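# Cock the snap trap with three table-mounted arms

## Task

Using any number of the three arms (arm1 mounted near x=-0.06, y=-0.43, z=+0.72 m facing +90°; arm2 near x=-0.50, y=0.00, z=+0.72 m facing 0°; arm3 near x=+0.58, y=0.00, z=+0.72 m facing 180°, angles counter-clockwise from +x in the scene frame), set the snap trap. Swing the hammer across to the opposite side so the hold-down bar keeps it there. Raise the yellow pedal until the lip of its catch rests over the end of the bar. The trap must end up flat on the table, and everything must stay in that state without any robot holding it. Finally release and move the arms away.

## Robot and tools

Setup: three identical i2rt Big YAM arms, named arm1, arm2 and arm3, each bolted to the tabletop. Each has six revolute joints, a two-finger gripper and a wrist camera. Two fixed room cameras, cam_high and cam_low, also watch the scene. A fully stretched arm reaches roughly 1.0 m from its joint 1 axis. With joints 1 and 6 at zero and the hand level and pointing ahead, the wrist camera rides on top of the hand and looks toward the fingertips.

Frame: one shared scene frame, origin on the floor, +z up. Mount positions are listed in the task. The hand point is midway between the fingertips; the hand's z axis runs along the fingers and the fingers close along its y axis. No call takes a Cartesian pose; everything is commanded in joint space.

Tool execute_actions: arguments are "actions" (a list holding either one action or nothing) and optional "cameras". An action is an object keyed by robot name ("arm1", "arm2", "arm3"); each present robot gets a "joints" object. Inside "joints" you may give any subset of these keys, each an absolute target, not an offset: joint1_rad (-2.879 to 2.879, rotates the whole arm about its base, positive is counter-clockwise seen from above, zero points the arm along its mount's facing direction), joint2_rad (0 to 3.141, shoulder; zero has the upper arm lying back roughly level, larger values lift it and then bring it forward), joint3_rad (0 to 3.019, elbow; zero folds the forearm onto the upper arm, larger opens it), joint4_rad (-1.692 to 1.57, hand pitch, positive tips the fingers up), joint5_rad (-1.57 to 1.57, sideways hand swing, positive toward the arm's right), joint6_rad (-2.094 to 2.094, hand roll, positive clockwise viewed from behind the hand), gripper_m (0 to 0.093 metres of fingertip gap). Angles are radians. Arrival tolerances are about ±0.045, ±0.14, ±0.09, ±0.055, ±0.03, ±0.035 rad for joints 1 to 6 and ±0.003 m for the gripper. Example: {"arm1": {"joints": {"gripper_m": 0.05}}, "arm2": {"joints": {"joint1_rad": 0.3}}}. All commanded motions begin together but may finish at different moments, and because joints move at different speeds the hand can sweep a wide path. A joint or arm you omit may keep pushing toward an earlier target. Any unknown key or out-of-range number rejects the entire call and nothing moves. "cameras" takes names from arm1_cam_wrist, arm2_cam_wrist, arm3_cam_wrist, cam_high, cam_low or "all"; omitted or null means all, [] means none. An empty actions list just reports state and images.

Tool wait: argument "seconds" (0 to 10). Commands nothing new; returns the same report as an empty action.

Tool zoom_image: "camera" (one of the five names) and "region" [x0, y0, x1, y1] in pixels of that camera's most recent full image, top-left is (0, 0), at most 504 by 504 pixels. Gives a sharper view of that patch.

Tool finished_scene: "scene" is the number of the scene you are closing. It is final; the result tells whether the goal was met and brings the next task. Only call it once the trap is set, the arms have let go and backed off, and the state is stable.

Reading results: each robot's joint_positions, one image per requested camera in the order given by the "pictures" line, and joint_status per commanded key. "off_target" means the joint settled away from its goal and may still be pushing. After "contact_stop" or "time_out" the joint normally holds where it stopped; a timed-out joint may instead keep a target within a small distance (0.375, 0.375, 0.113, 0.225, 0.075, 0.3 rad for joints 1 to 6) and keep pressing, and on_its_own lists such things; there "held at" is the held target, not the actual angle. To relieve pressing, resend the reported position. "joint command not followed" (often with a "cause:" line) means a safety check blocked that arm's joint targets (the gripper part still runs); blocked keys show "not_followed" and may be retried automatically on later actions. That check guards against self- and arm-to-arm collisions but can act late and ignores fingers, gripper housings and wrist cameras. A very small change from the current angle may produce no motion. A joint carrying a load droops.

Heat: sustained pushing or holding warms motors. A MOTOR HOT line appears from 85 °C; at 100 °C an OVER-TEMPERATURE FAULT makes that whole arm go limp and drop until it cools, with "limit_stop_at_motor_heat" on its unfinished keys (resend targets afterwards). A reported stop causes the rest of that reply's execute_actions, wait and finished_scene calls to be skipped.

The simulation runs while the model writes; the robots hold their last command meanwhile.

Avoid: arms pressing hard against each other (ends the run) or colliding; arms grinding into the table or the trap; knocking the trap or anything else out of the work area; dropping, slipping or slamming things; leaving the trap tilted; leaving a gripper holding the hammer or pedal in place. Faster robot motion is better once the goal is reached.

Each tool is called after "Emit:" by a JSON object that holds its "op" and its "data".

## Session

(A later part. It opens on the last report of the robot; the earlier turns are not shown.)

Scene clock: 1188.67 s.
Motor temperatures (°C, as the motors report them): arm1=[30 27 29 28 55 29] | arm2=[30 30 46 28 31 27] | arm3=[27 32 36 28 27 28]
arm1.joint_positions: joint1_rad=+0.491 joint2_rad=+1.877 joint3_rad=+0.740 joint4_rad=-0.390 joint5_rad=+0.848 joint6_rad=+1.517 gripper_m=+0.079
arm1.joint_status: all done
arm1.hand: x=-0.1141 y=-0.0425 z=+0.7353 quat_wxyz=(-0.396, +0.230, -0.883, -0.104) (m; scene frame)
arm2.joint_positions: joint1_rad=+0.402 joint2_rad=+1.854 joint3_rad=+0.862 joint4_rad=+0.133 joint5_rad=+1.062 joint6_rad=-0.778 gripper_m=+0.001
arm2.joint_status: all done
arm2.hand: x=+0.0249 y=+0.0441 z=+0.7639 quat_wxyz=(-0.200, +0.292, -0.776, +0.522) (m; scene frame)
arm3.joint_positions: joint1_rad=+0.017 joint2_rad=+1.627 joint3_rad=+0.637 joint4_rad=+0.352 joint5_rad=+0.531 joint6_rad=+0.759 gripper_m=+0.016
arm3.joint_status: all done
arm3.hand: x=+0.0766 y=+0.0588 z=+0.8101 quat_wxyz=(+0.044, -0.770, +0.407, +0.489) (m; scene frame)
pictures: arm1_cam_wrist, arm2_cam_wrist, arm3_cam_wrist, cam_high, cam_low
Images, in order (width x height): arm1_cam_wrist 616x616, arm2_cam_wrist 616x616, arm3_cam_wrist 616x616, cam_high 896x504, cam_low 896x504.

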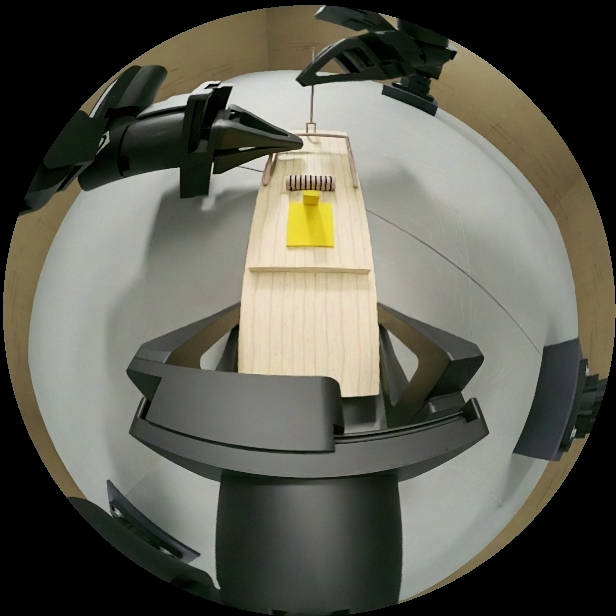

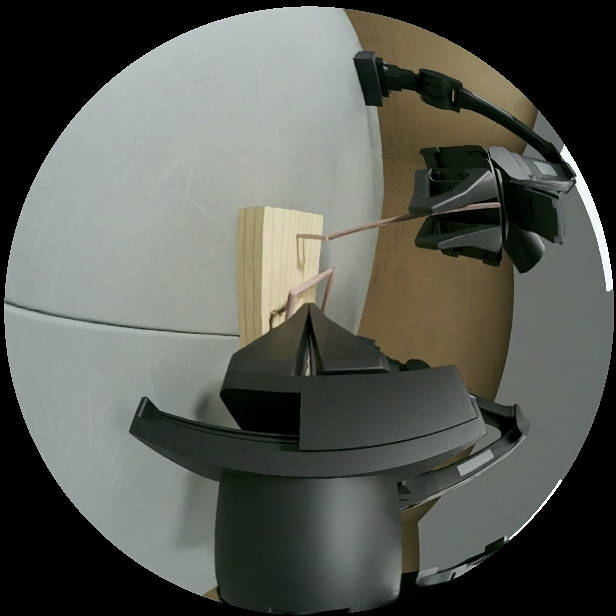

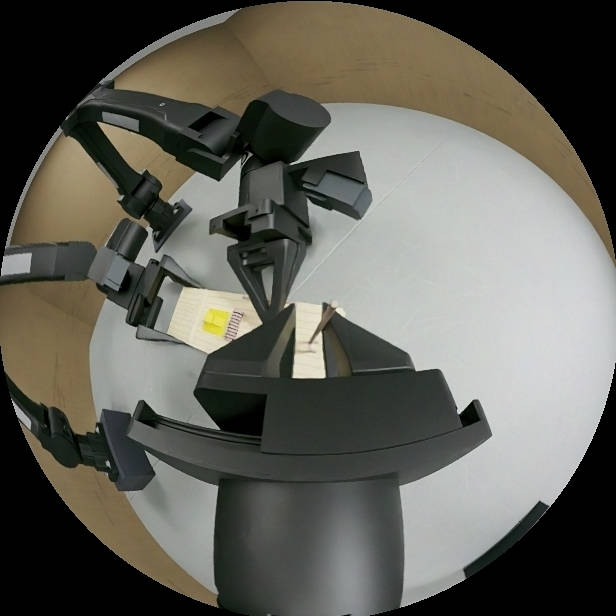

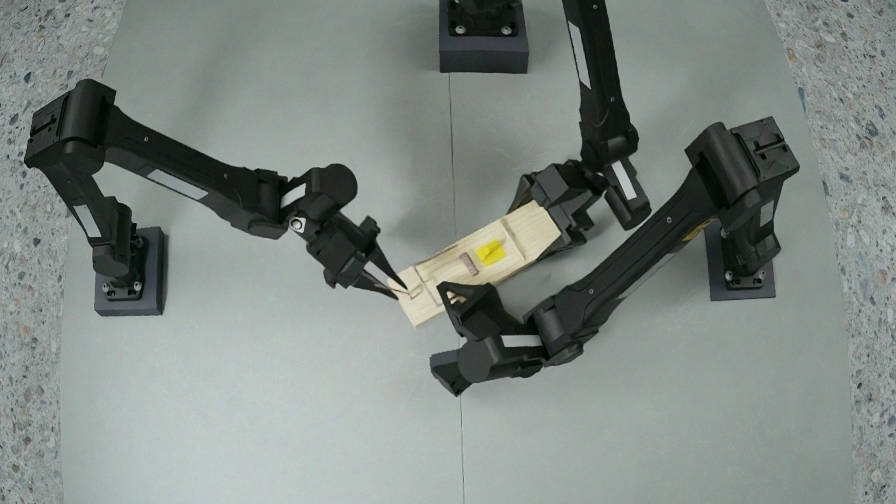

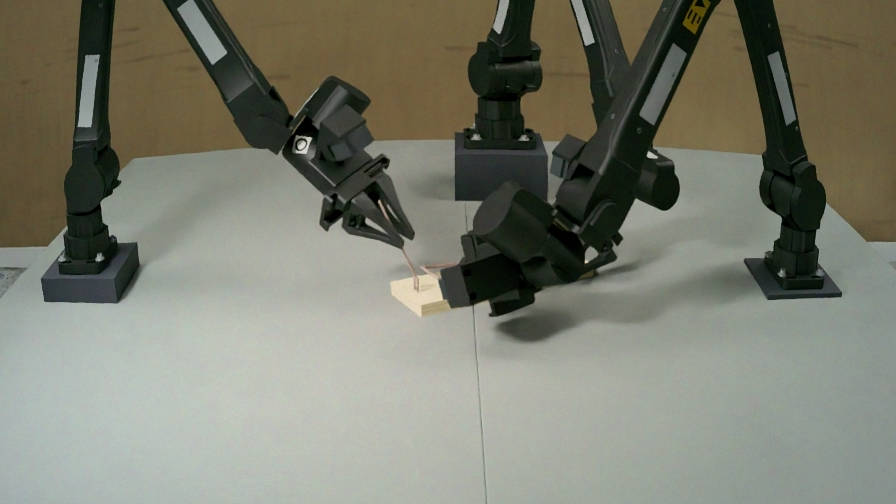

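Emit:
{"op": "execute_actions", "data": {"actions": [{"arm1":{"joints":{"joint1_rad":0.495,"joint2_rad":1.865,"joint5_rad":0.845,"joint6_rad":1.51,"gripper_m":0.093}},"arm2":{"joints":{"joint2_rad":1.978}},"arm3":{"joints":{"joint1_rad":0.068,"joint2_rad":1.675,"joint3_rad":0.775,"joint4_rad":0.262,"joint6_rad":0.10}}}]}}

Scene clock: 1264.90 s.
Motor temperatures (°C, as the motors report them): arm1=[30 27 29 28 53 29] | arm2=[30 30 41 28 31 27] | arm3=[27 31 36 28 27 28]
arm1.joint_positions: joint1_rad=+0.490 joint2_rad=+1.874 joint3_rad=+0.740 joint4_rad=-0.383 joint5_rad=+0.851 joint6_rad=+1.520 gripper_m=+0.093
arm1.joint_status: all done
arm1.hand: x=-0.1145 y=-0.0407 z=+0.7369 quat_wxyz=(-0.396, +0.226, -0.883, -0.109) (m; scene frame)
arm2.joint_positions: joint1_rad=+0.402 joint2_rad=+1.868 joint3_rad=+0.866 joint4_rad=+0.133 joint5_rad=+1.062 joint6_rad=-0.778 gripper_m=+0.001
arm2.joint_status: all done
arm2.hand: x=+0.0254 y=+0.0443 z=+0.7585 quat_wxyz=(-0.196, +0.294, -0.776, +0.522) (m; scene frame)
arm3.joint_positions: joint1_rad=+0.059 joint2_rad=+1.663 joint3_rad=+0.748 joint4_rad=+0.271 joint5_rad=+0.531 joint6_rad=+0.109 gripper_m=+0.016
arm3.joint_status: all done
arm3.hand: x=+0.0386 y=+0.0340 z=+0.8220 quat_wxyz=(+0.189, -0.864, +0.121, +0.451) (m; scene frame)
pictures: arm1_cam_wrist, arm2_cam_wrist, arm3_cam_wrist, cam_high, cam_low
Images, in order (width x height): arm1_cam_wrist 616x616, arm2_cam_wrist 616x616, arm3_cam_wrist 616x616, cam_high 896x504, cam_low 896x504.

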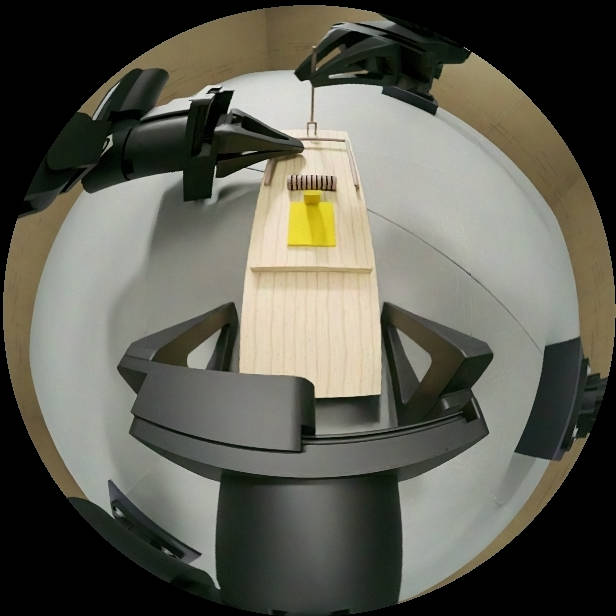

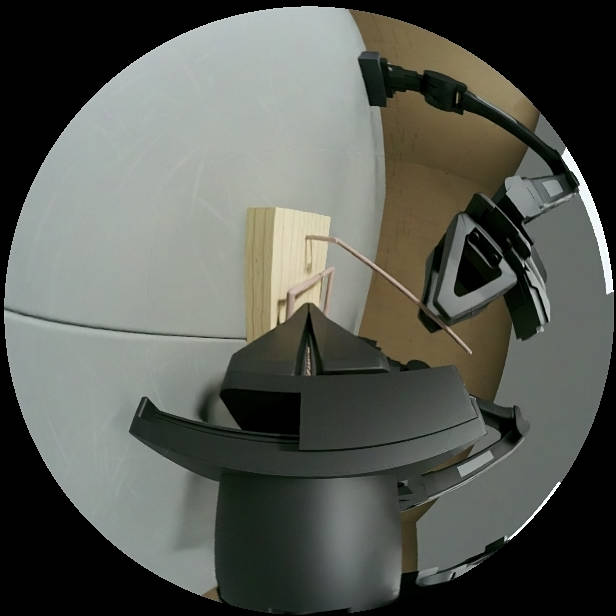

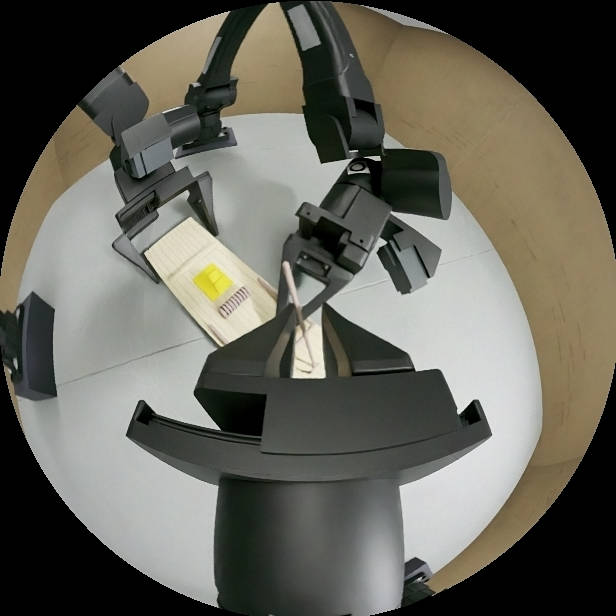

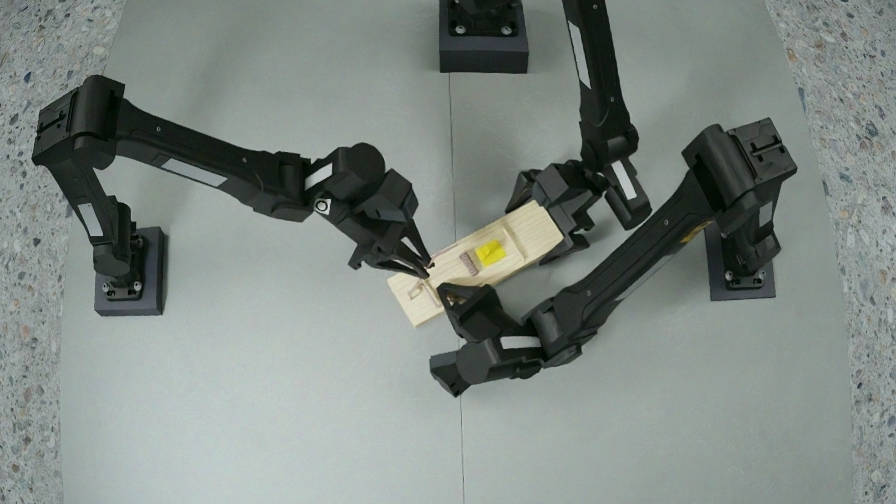

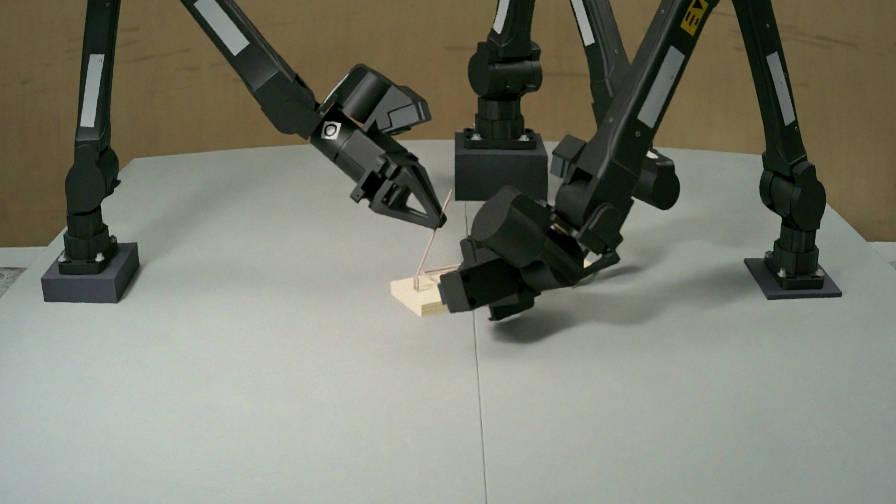

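Emit:
{"op": "zoom_image", "data": {"camera": "arm3_cam_wrist", "region": [200, 230, 420, 400]}}

Emit:
{"op": "zoom_image", "data": {"camera": "cam_low", "region": [340, 170, 540, 330]}}

Emit:
{"op": "zoom_image", "data": {"camera": "arm1_cam_wrist", "region": [210, 30, 400, 210]}}

Emit:
{"op": "zoom_image", "data": {"camera": "cam_high", "region": [350, 200, 530, 350]}}

Region (200, 230, 420, 400) of arm3_cam_wrist's 616x616 image, scaled by 2.291, with more detail than that image has; it fills the top 389 rows of this view, and the rest is white.

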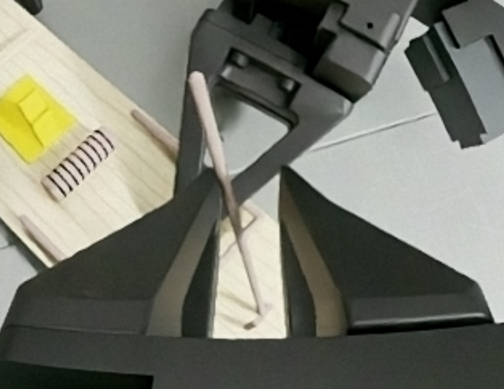

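Region (340, 170, 540, 330) of cam_low's 896x504 image, scaled by 2.520, with more detail than that image has; it fills the top 403 rows of this view, and the rest is white.

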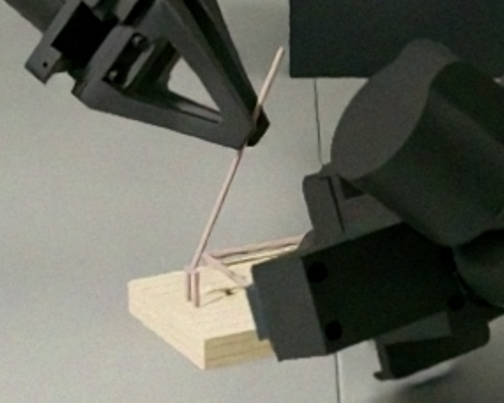

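Region (210, 30, 400, 210) of arm1_cam_wrist's 616x616 image, scaled by 2.653, with more detail than that image has; it fills the top 477 rows of this view, and the rest is white.

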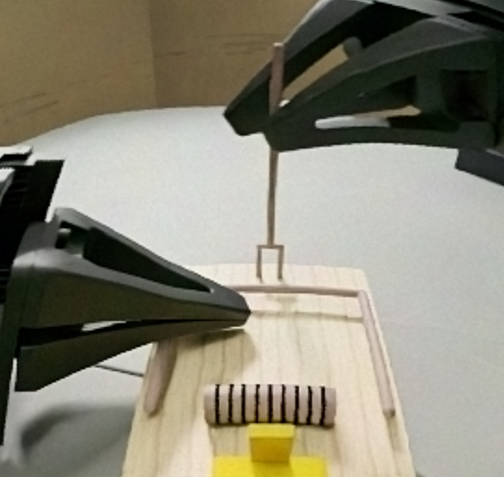

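Region (350, 200, 530, 350) of cam_high's 896x504 image, scaled by 2.800, with more detail than that image has.

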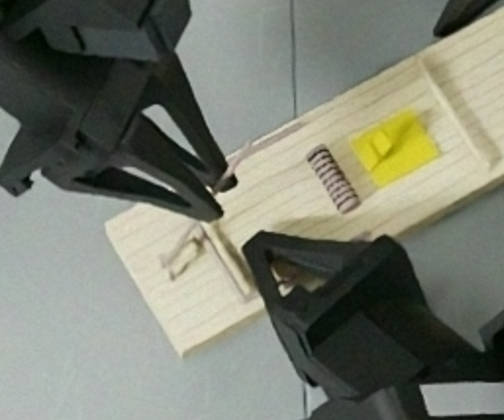

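Emit:
{"op": "execute_actions", "data": {"actions": [{"arm1":{"joints":{"joint2_rad":1.70,"joint4_rad":-0.475}},"arm3":{"joints":{"joint2_rad":1.749,"joint3_rad":0.837,"gripper_m":0.02}}}]}}

Scene clock: 1300.67 s.
Motor temperatures (°C, as the motors report them): arm1=[30 28 29 28 43 29] | arm2=[30 30 40 27 32 27] | arm3=[27 31 38 28 27 28]
arm1.joint_positions: joint1_rad=+0.490 joint2_rad=+1.683 joint3_rad=+0.740 joint4_rad=-0.465 joint5_rad=+0.847 joint6_rad=+1.518 gripper_m=+0.093
arm1.joint_status: all done
arm1.hand: x=-0.1216 y=-0.0272 z=+0.8031 quat_wxyz=(-0.383, +0.205, -0.887, -0.157) (m; scene frame)
arm2.joint_positions: joint1_rad=+0.402 joint2_rad=+1.868 joint3_rad=+0.866 joint4_rad=+0.133 joint5_rad=+1.062 joint6_rad=-0.778 gripper_m=+0.001
arm2.joint_status: not commanded
arm2.hand: x=+0.0254 y=+0.0443 z=+0.7585 quat_wxyz=(-0.196, +0.294, -0.776, +0.522) (m; scene frame)
arm3.joint_positions: joint1_rad=+0.059 joint2_rad=+1.738 joint3_rad=+0.806 joint4_rad=+0.268 joint5_rad=+0.531 joint6_rad=+0.108 gripper_m=+0.020
arm3.joint_status: all done
arm3.hand: x=+0.0191 y=+0.0321 z=+0.8059 quat_wxyz=(+0.191, -0.868, +0.118, +0.443) (m; scene frame)
pictures: arm1_cam_wrist, arm2_cam_wrist, arm3_cam_wrist, cam_high, cam_low
Images, in order (width x height): arm1_cam_wrist 616x616, arm2_cam_wrist 616x616, arm3_cam_wrist 616x616, cam_high 896x504, cam_low 896x504.

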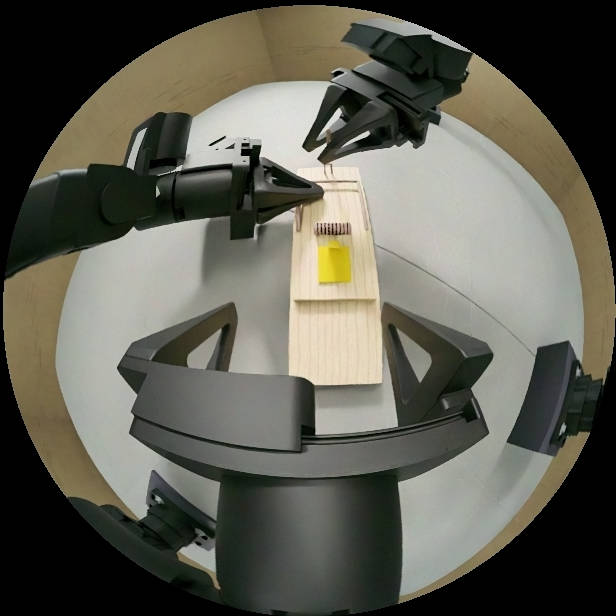

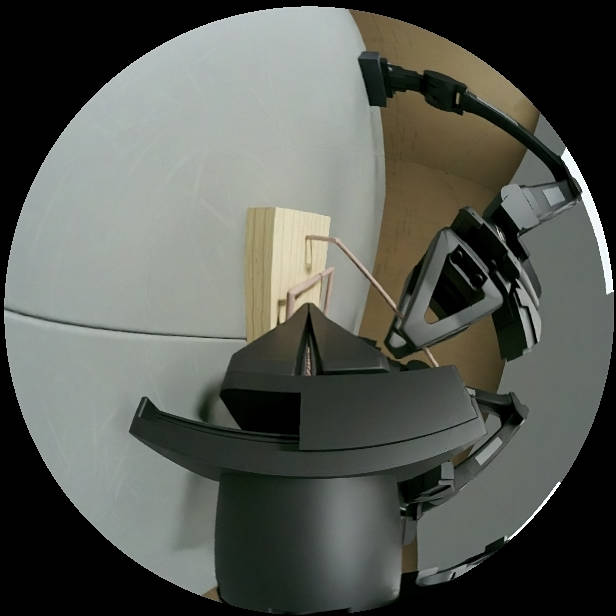

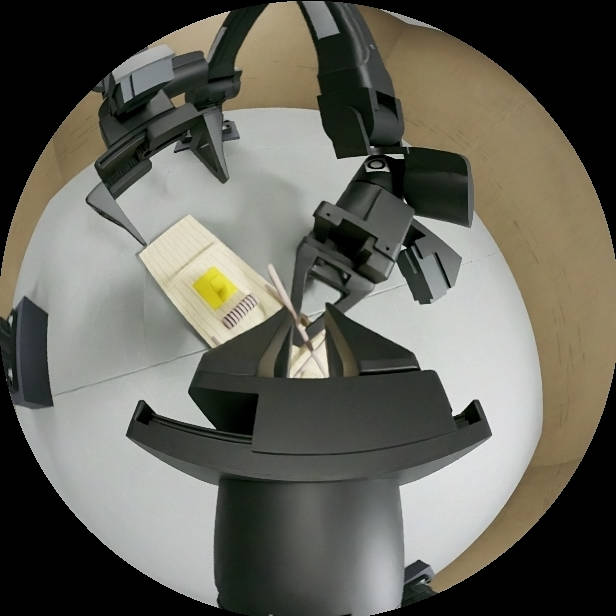

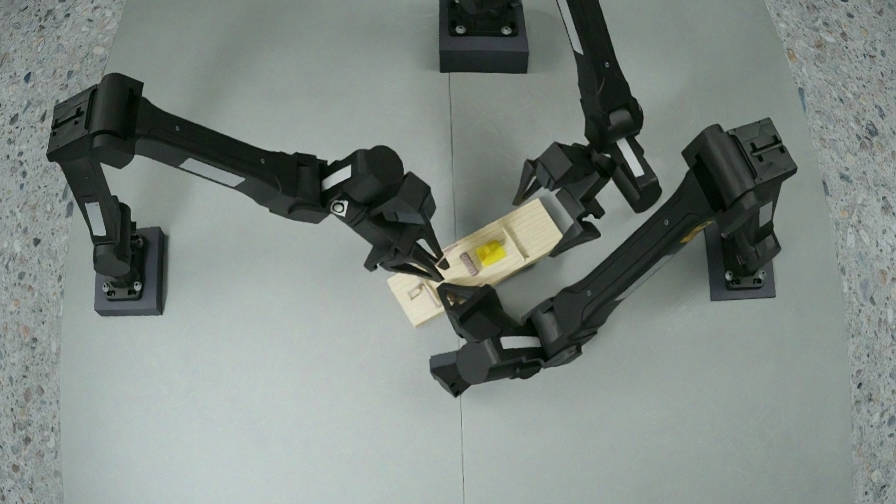

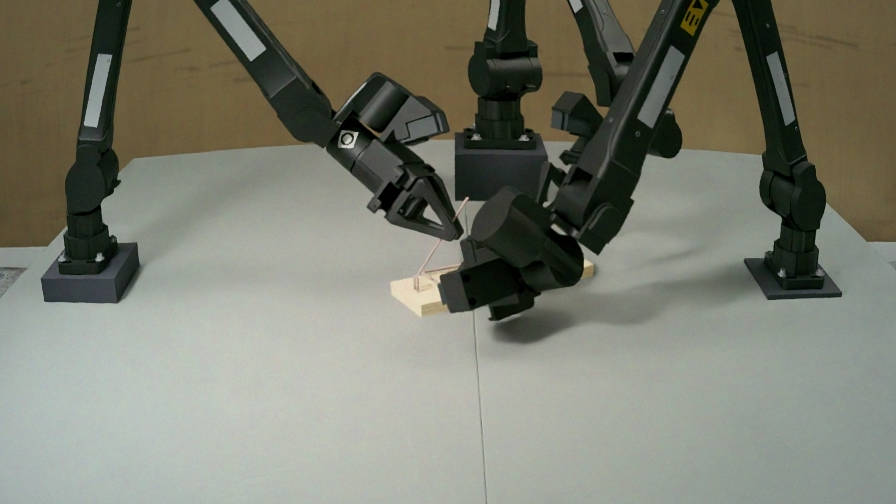

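Emit:
{"op": "zoom_image", "data": {"camera": "arm3_cam_wrist", "region": [200, 230, 420, 400]}}

Emit:
{"op": "zoom_image", "data": {"camera": "cam_low", "region": [350, 170, 550, 330]}}

Emit:
{"op": "zoom_image", "data": {"camera": "arm1_cam_wrist", "region": [230, 80, 430, 310]}}

Region (200, 230, 420, 400) of arm3_cam_wrist's 616x616 image, scaled by 2.291, with more detail than that image has; it fills the top 389 rows of this view, and the rest is white.

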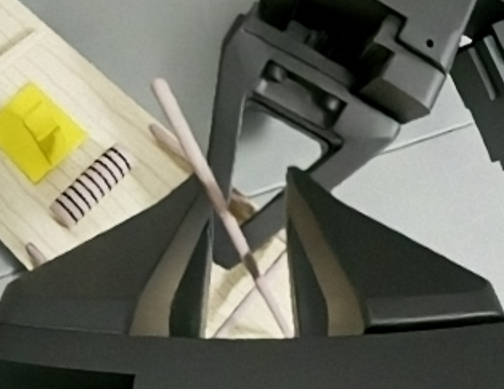

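Region (350, 170, 550, 330) of cam_low's 896x504 image, scaled by 2.520, with more detail than that image has; it fills the top 403 rows of this view, and the rest is white.

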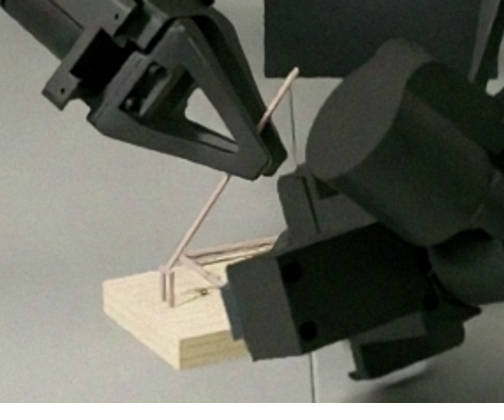

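Region (230, 80, 430, 310) of arm1_cam_wrist's 616x616 image, scaled by 2.191, with more detail than that image has; it fills the left 438 columns of this view, and the rest is white.

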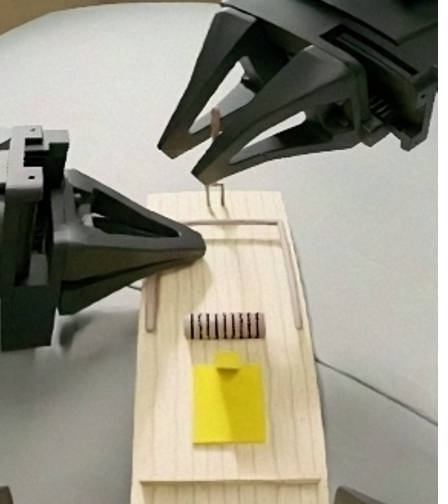

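Emit:
{"op": "execute_actions", "data": {"actions": [{"arm1":{"joints":{"joint2_rad":1.755,"joint4_rad":-0.53,"gripper_m":0.0}},"arm3":{"joints":{"joint1_rad":0.085,"joint2_rad":1.842,"joint3_rad":0.925}}}]}}

Scene clock: 1326.37 s.
Motor temperatures (°C, as the motors report them): arm1=[30 28 30 28 41 29] | arm2=[30 30 40 27 32 27] | arm3=[27 31 38 28 27 28]
arm1.joint_positions: joint1_rad=+0.490 joint2_rad=+1.743 joint3_rad=+0.740 joint4_rad=-0.521 joint5_rad=+0.847 joint6_rad=+1.517 gripper_m=+0.000
arm1.joint_status: all done
arm1.hand: x=-0.1131 y=-0.0438 z=+0.7808 quat_wxyz=(-0.395, +0.229, -0.883, -0.106) (m; scene frame)
arm2.joint_positions: joint1_rad=+0.402 joint2_rad=+1.868 joint3_rad=+0.866 joint4_rad=+0.133 joint5_rad=+1.062 joint6_rad=-0.778 gripper_m=+0.001
arm2.joint_status: not commanded
arm2.hand: x=+0.0254 y=+0.0443 z=+0.7585 quat_wxyz=(-0.196, +0.294, -0.776, +0.522) (m; scene frame)
arm3.joint_positions: joint1_rad=+0.072 joint2_rad=+1.828 joint3_rad=+0.897 joint4_rad=+0.268 joint5_rad=+0.531 joint6_rad=+0.100 gripper_m=+0.020
arm3.joint_status: all done
arm3.hand: x=-0.0134 y=+0.0209 z=+0.7929 quat_wxyz=(+0.190, -0.869, +0.109, +0.444) (m; scene frame)
pictures: arm1_cam_wrist, arm2_cam_wrist, arm3_cam_wrist, cam_high, cam_low
Images, in order (width x height): arm1_cam_wrist 616x616, arm2_cam_wrist 616x616, arm3_cam_wrist 616x616, cam_high 896x504, cam_low 896x504.

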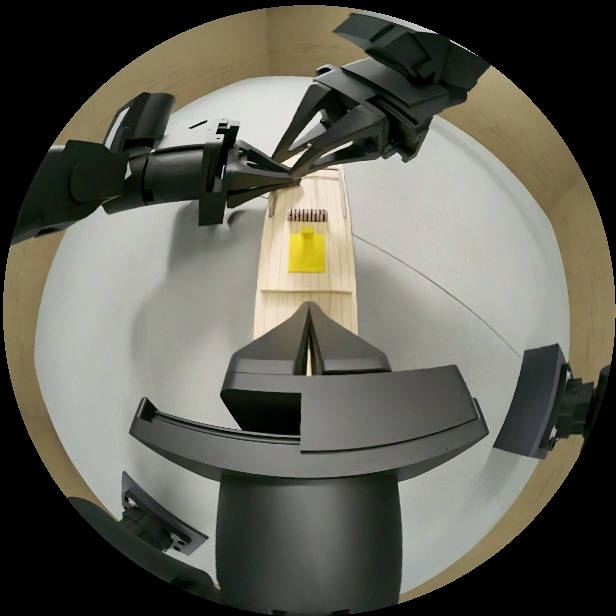

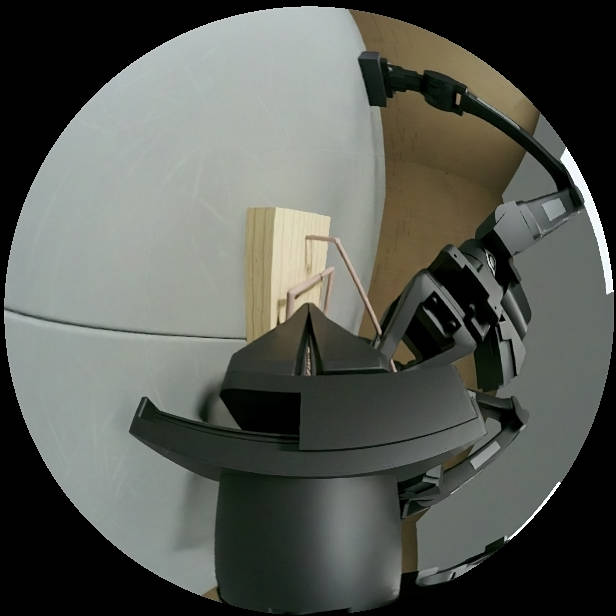

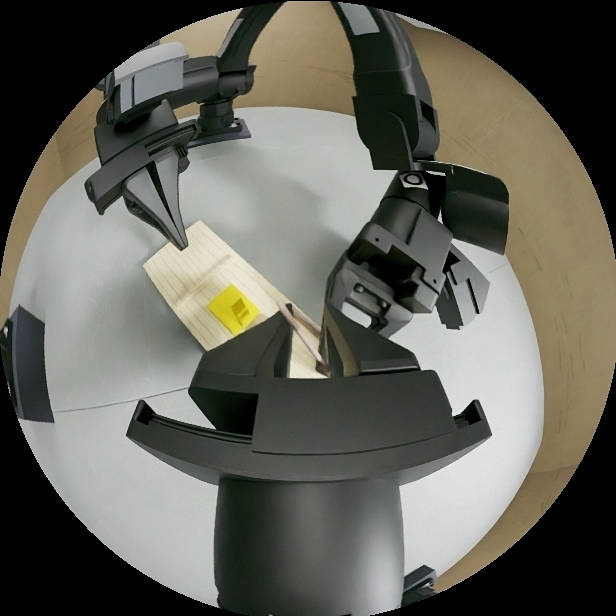

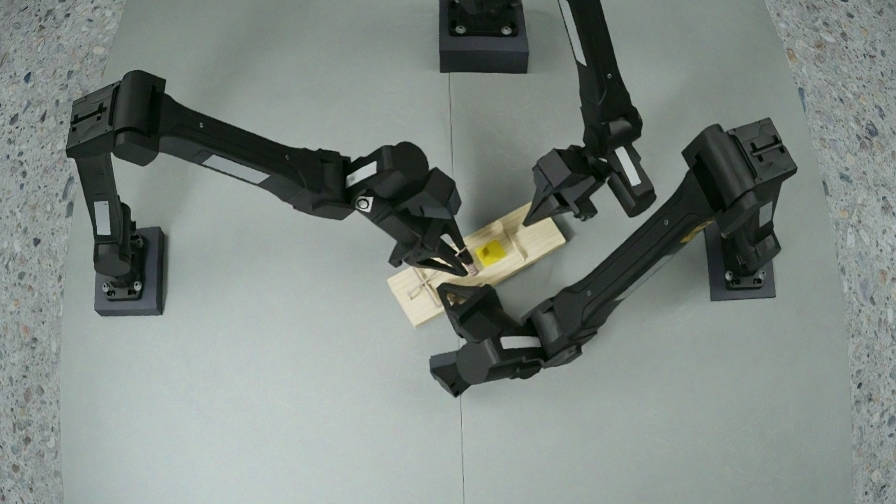

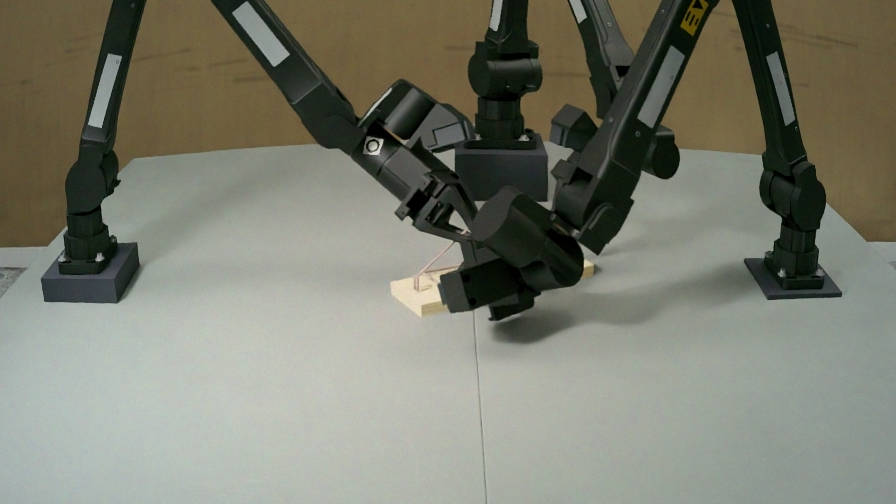

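Emit:
{"op": "zoom_image", "data": {"camera": "arm3_cam_wrist", "region": [190, 250, 410, 400]}}

Emit:
{"op": "zoom_image", "data": {"camera": "cam_high", "region": [380, 190, 590, 340]}}

Emit:
{"op": "zoom_image", "data": {"camera": "arm1_cam_wrist", "region": [220, 90, 400, 330]}}

Region (190, 250, 410, 400) of arm3_cam_wrist's 616x616 image, scaled by 2.291, with more detail than that image has; it fills the top 344 rows of this view, and the rest is white.

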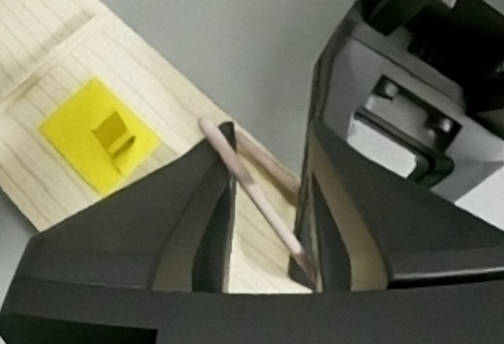

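Region (380, 190, 590, 340) of cam_high's 896x504 image, scaled by 2.400, with more detail than that image has; it fills the top 360 rows of this view, and the rest is white.

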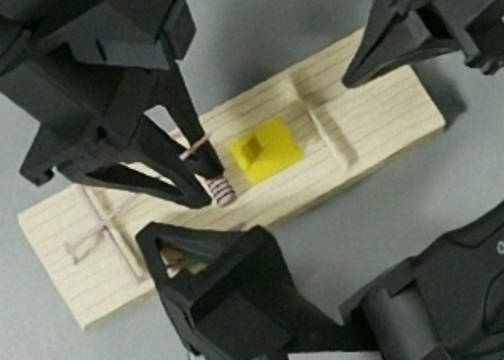

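Region (220, 90, 400, 330) of arm1_cam_wrist's 616x616 image, scaled by 2.100, with more detail than that image has; it fills the left 378 columns of this view, and the rest is white.

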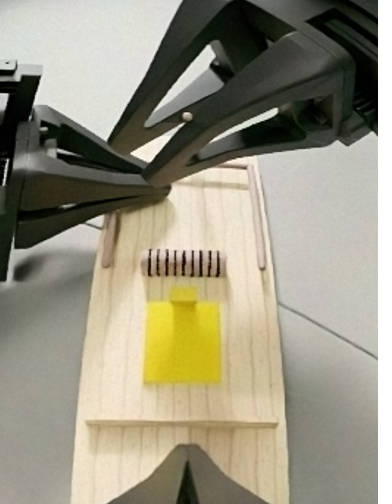

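Emit:
{"op": "execute_actions", "data": {"actions": [{"arm1":{"joints":{"joint1_rad":0.367,"joint2_rad":1.833,"joint3_rad":0.831}},"arm3":{"joints":{"joint1_rad":0.204,"joint2_rad":1.745,"joint3_rad":0.803,"gripper_m":0.025}}}]}}

Scene clock: 1367.27 s.
Motor temperatures (°C, as the motors report them): arm1=[30 28 30 28 39 29] | arm2=[30 30 39 27 32 27] | arm3=[27 31 38 28 27 28]
arm1.joint_positions: joint1_rad=+0.361 joint2_rad=+1.819 joint3_rad=+0.809 joint4_rad=-0.523 joint5_rad=+0.847 joint6_rad=+1.517 gripper_m=+0.000
arm1.joint_status: all done
arm1.hand: x=-0.0708 y=-0.0184 z=+0.7680 quat_wxyz=(-0.402, +0.173, -0.896, -0.076) (m; scene frame)
arm2.joint_positions: joint1_rad=+0.402 joint2_rad=+1.868 joint3_rad=+0.866 joint4_rad=+0.133 joint5_rad=+1.062 joint6_rad=-0.778 gripper_m=+0.001
arm2.joint_status: not commanded
arm2.hand: x=+0.0254 y=+0.0443 z=+0.7585 quat_wxyz=(-0.196, +0.294, -0.776, +0.522) (m; scene frame)
arm3.joint_positions: joint1_rad=+0.211 joint2_rad=+1.774 joint3_rad=+0.796 joint4_rad=+0.268 joint5_rad=+0.531 joint6_rad=+0.100 gripper_m=+0.025
arm3.joint_status: all done
arm3.hand: x=+0.0288 y=-0.0515 z=+0.7829 quat_wxyz=(+0.165, -0.884, +0.042, +0.436) (m; scene frame)
pictures: arm1_cam_wrist, arm2_cam_wrist, arm3_cam_wrist, cam_high, cam_low
Images, in order (width x height): arm1_cam_wrist 616x616, arm2_cam_wrist 616x616, arm3_cam_wrist 616x616, cam_high 896x504, cam_low 896x504.

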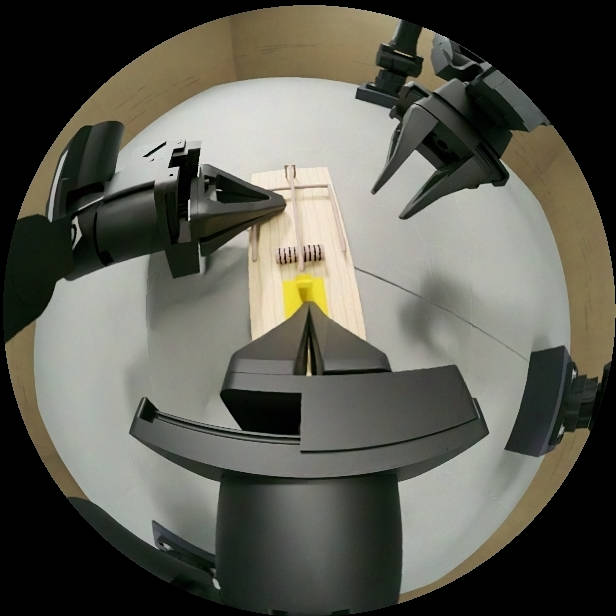

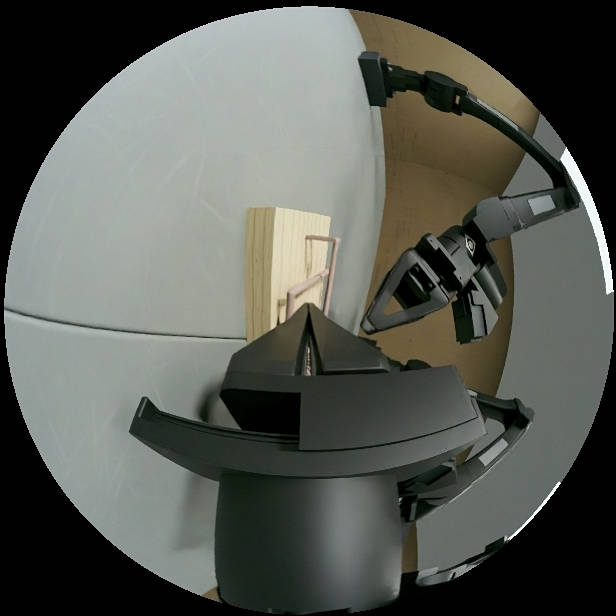

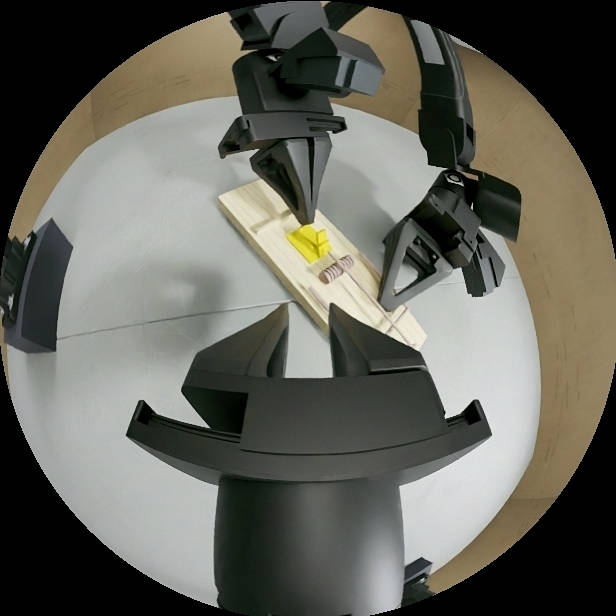

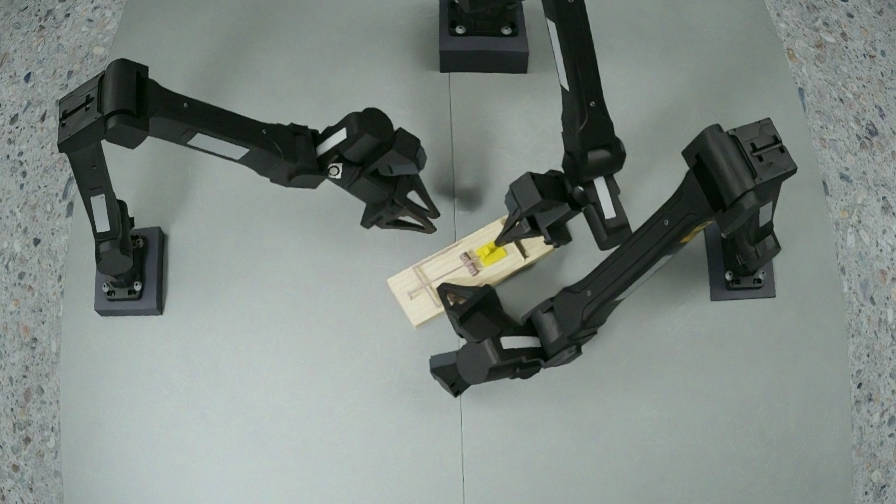

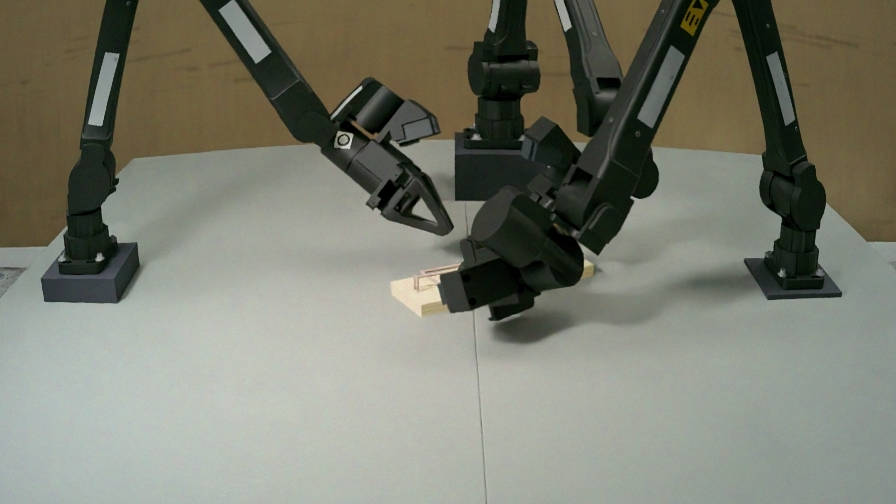

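Emit:
{"op": "zoom_image", "data": {"camera": "arm3_cam_wrist", "region": [240, 170, 430, 340]}}

Emit:
{"op": "zoom_image", "data": {"camera": "cam_high", "region": [400, 200, 560, 320]}}

Emit:
{"op": "zoom_image", "data": {"camera": "arm1_cam_wrist", "region": [235, 150, 385, 330]}}

Region (240, 170, 430, 340) of arm3_cam_wrist's 616x616 image, scaled by 2.653, with more detail than that image has; it fills the top 451 rows of this view, and the rest is white.

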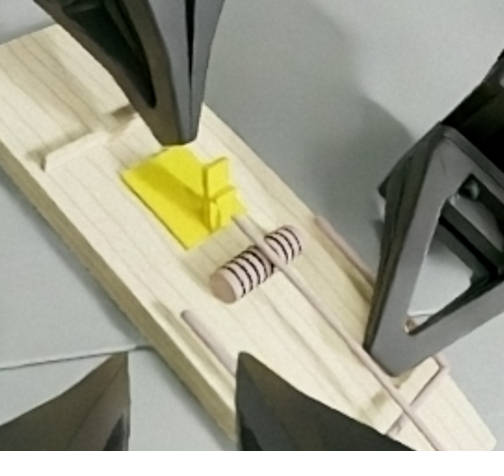

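Region (400, 200, 560, 320) of cam_high's 896x504 image, scaled by 3.150, with more detail than that image has; it fills the top 378 rows of this view, and the rest is white.

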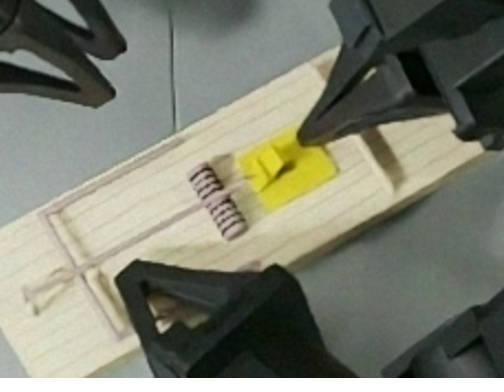

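Region (235, 150, 385, 330) of arm1_cam_wrist's 616x616 image, scaled by 2.800, with more detail than that image has.

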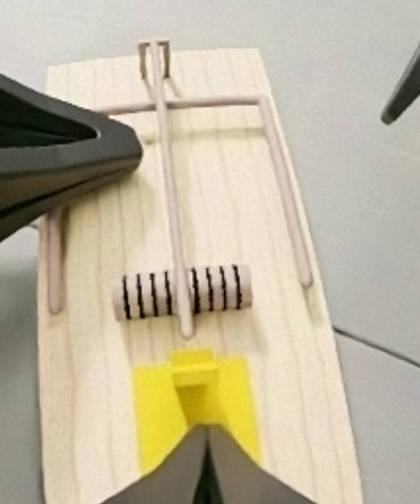

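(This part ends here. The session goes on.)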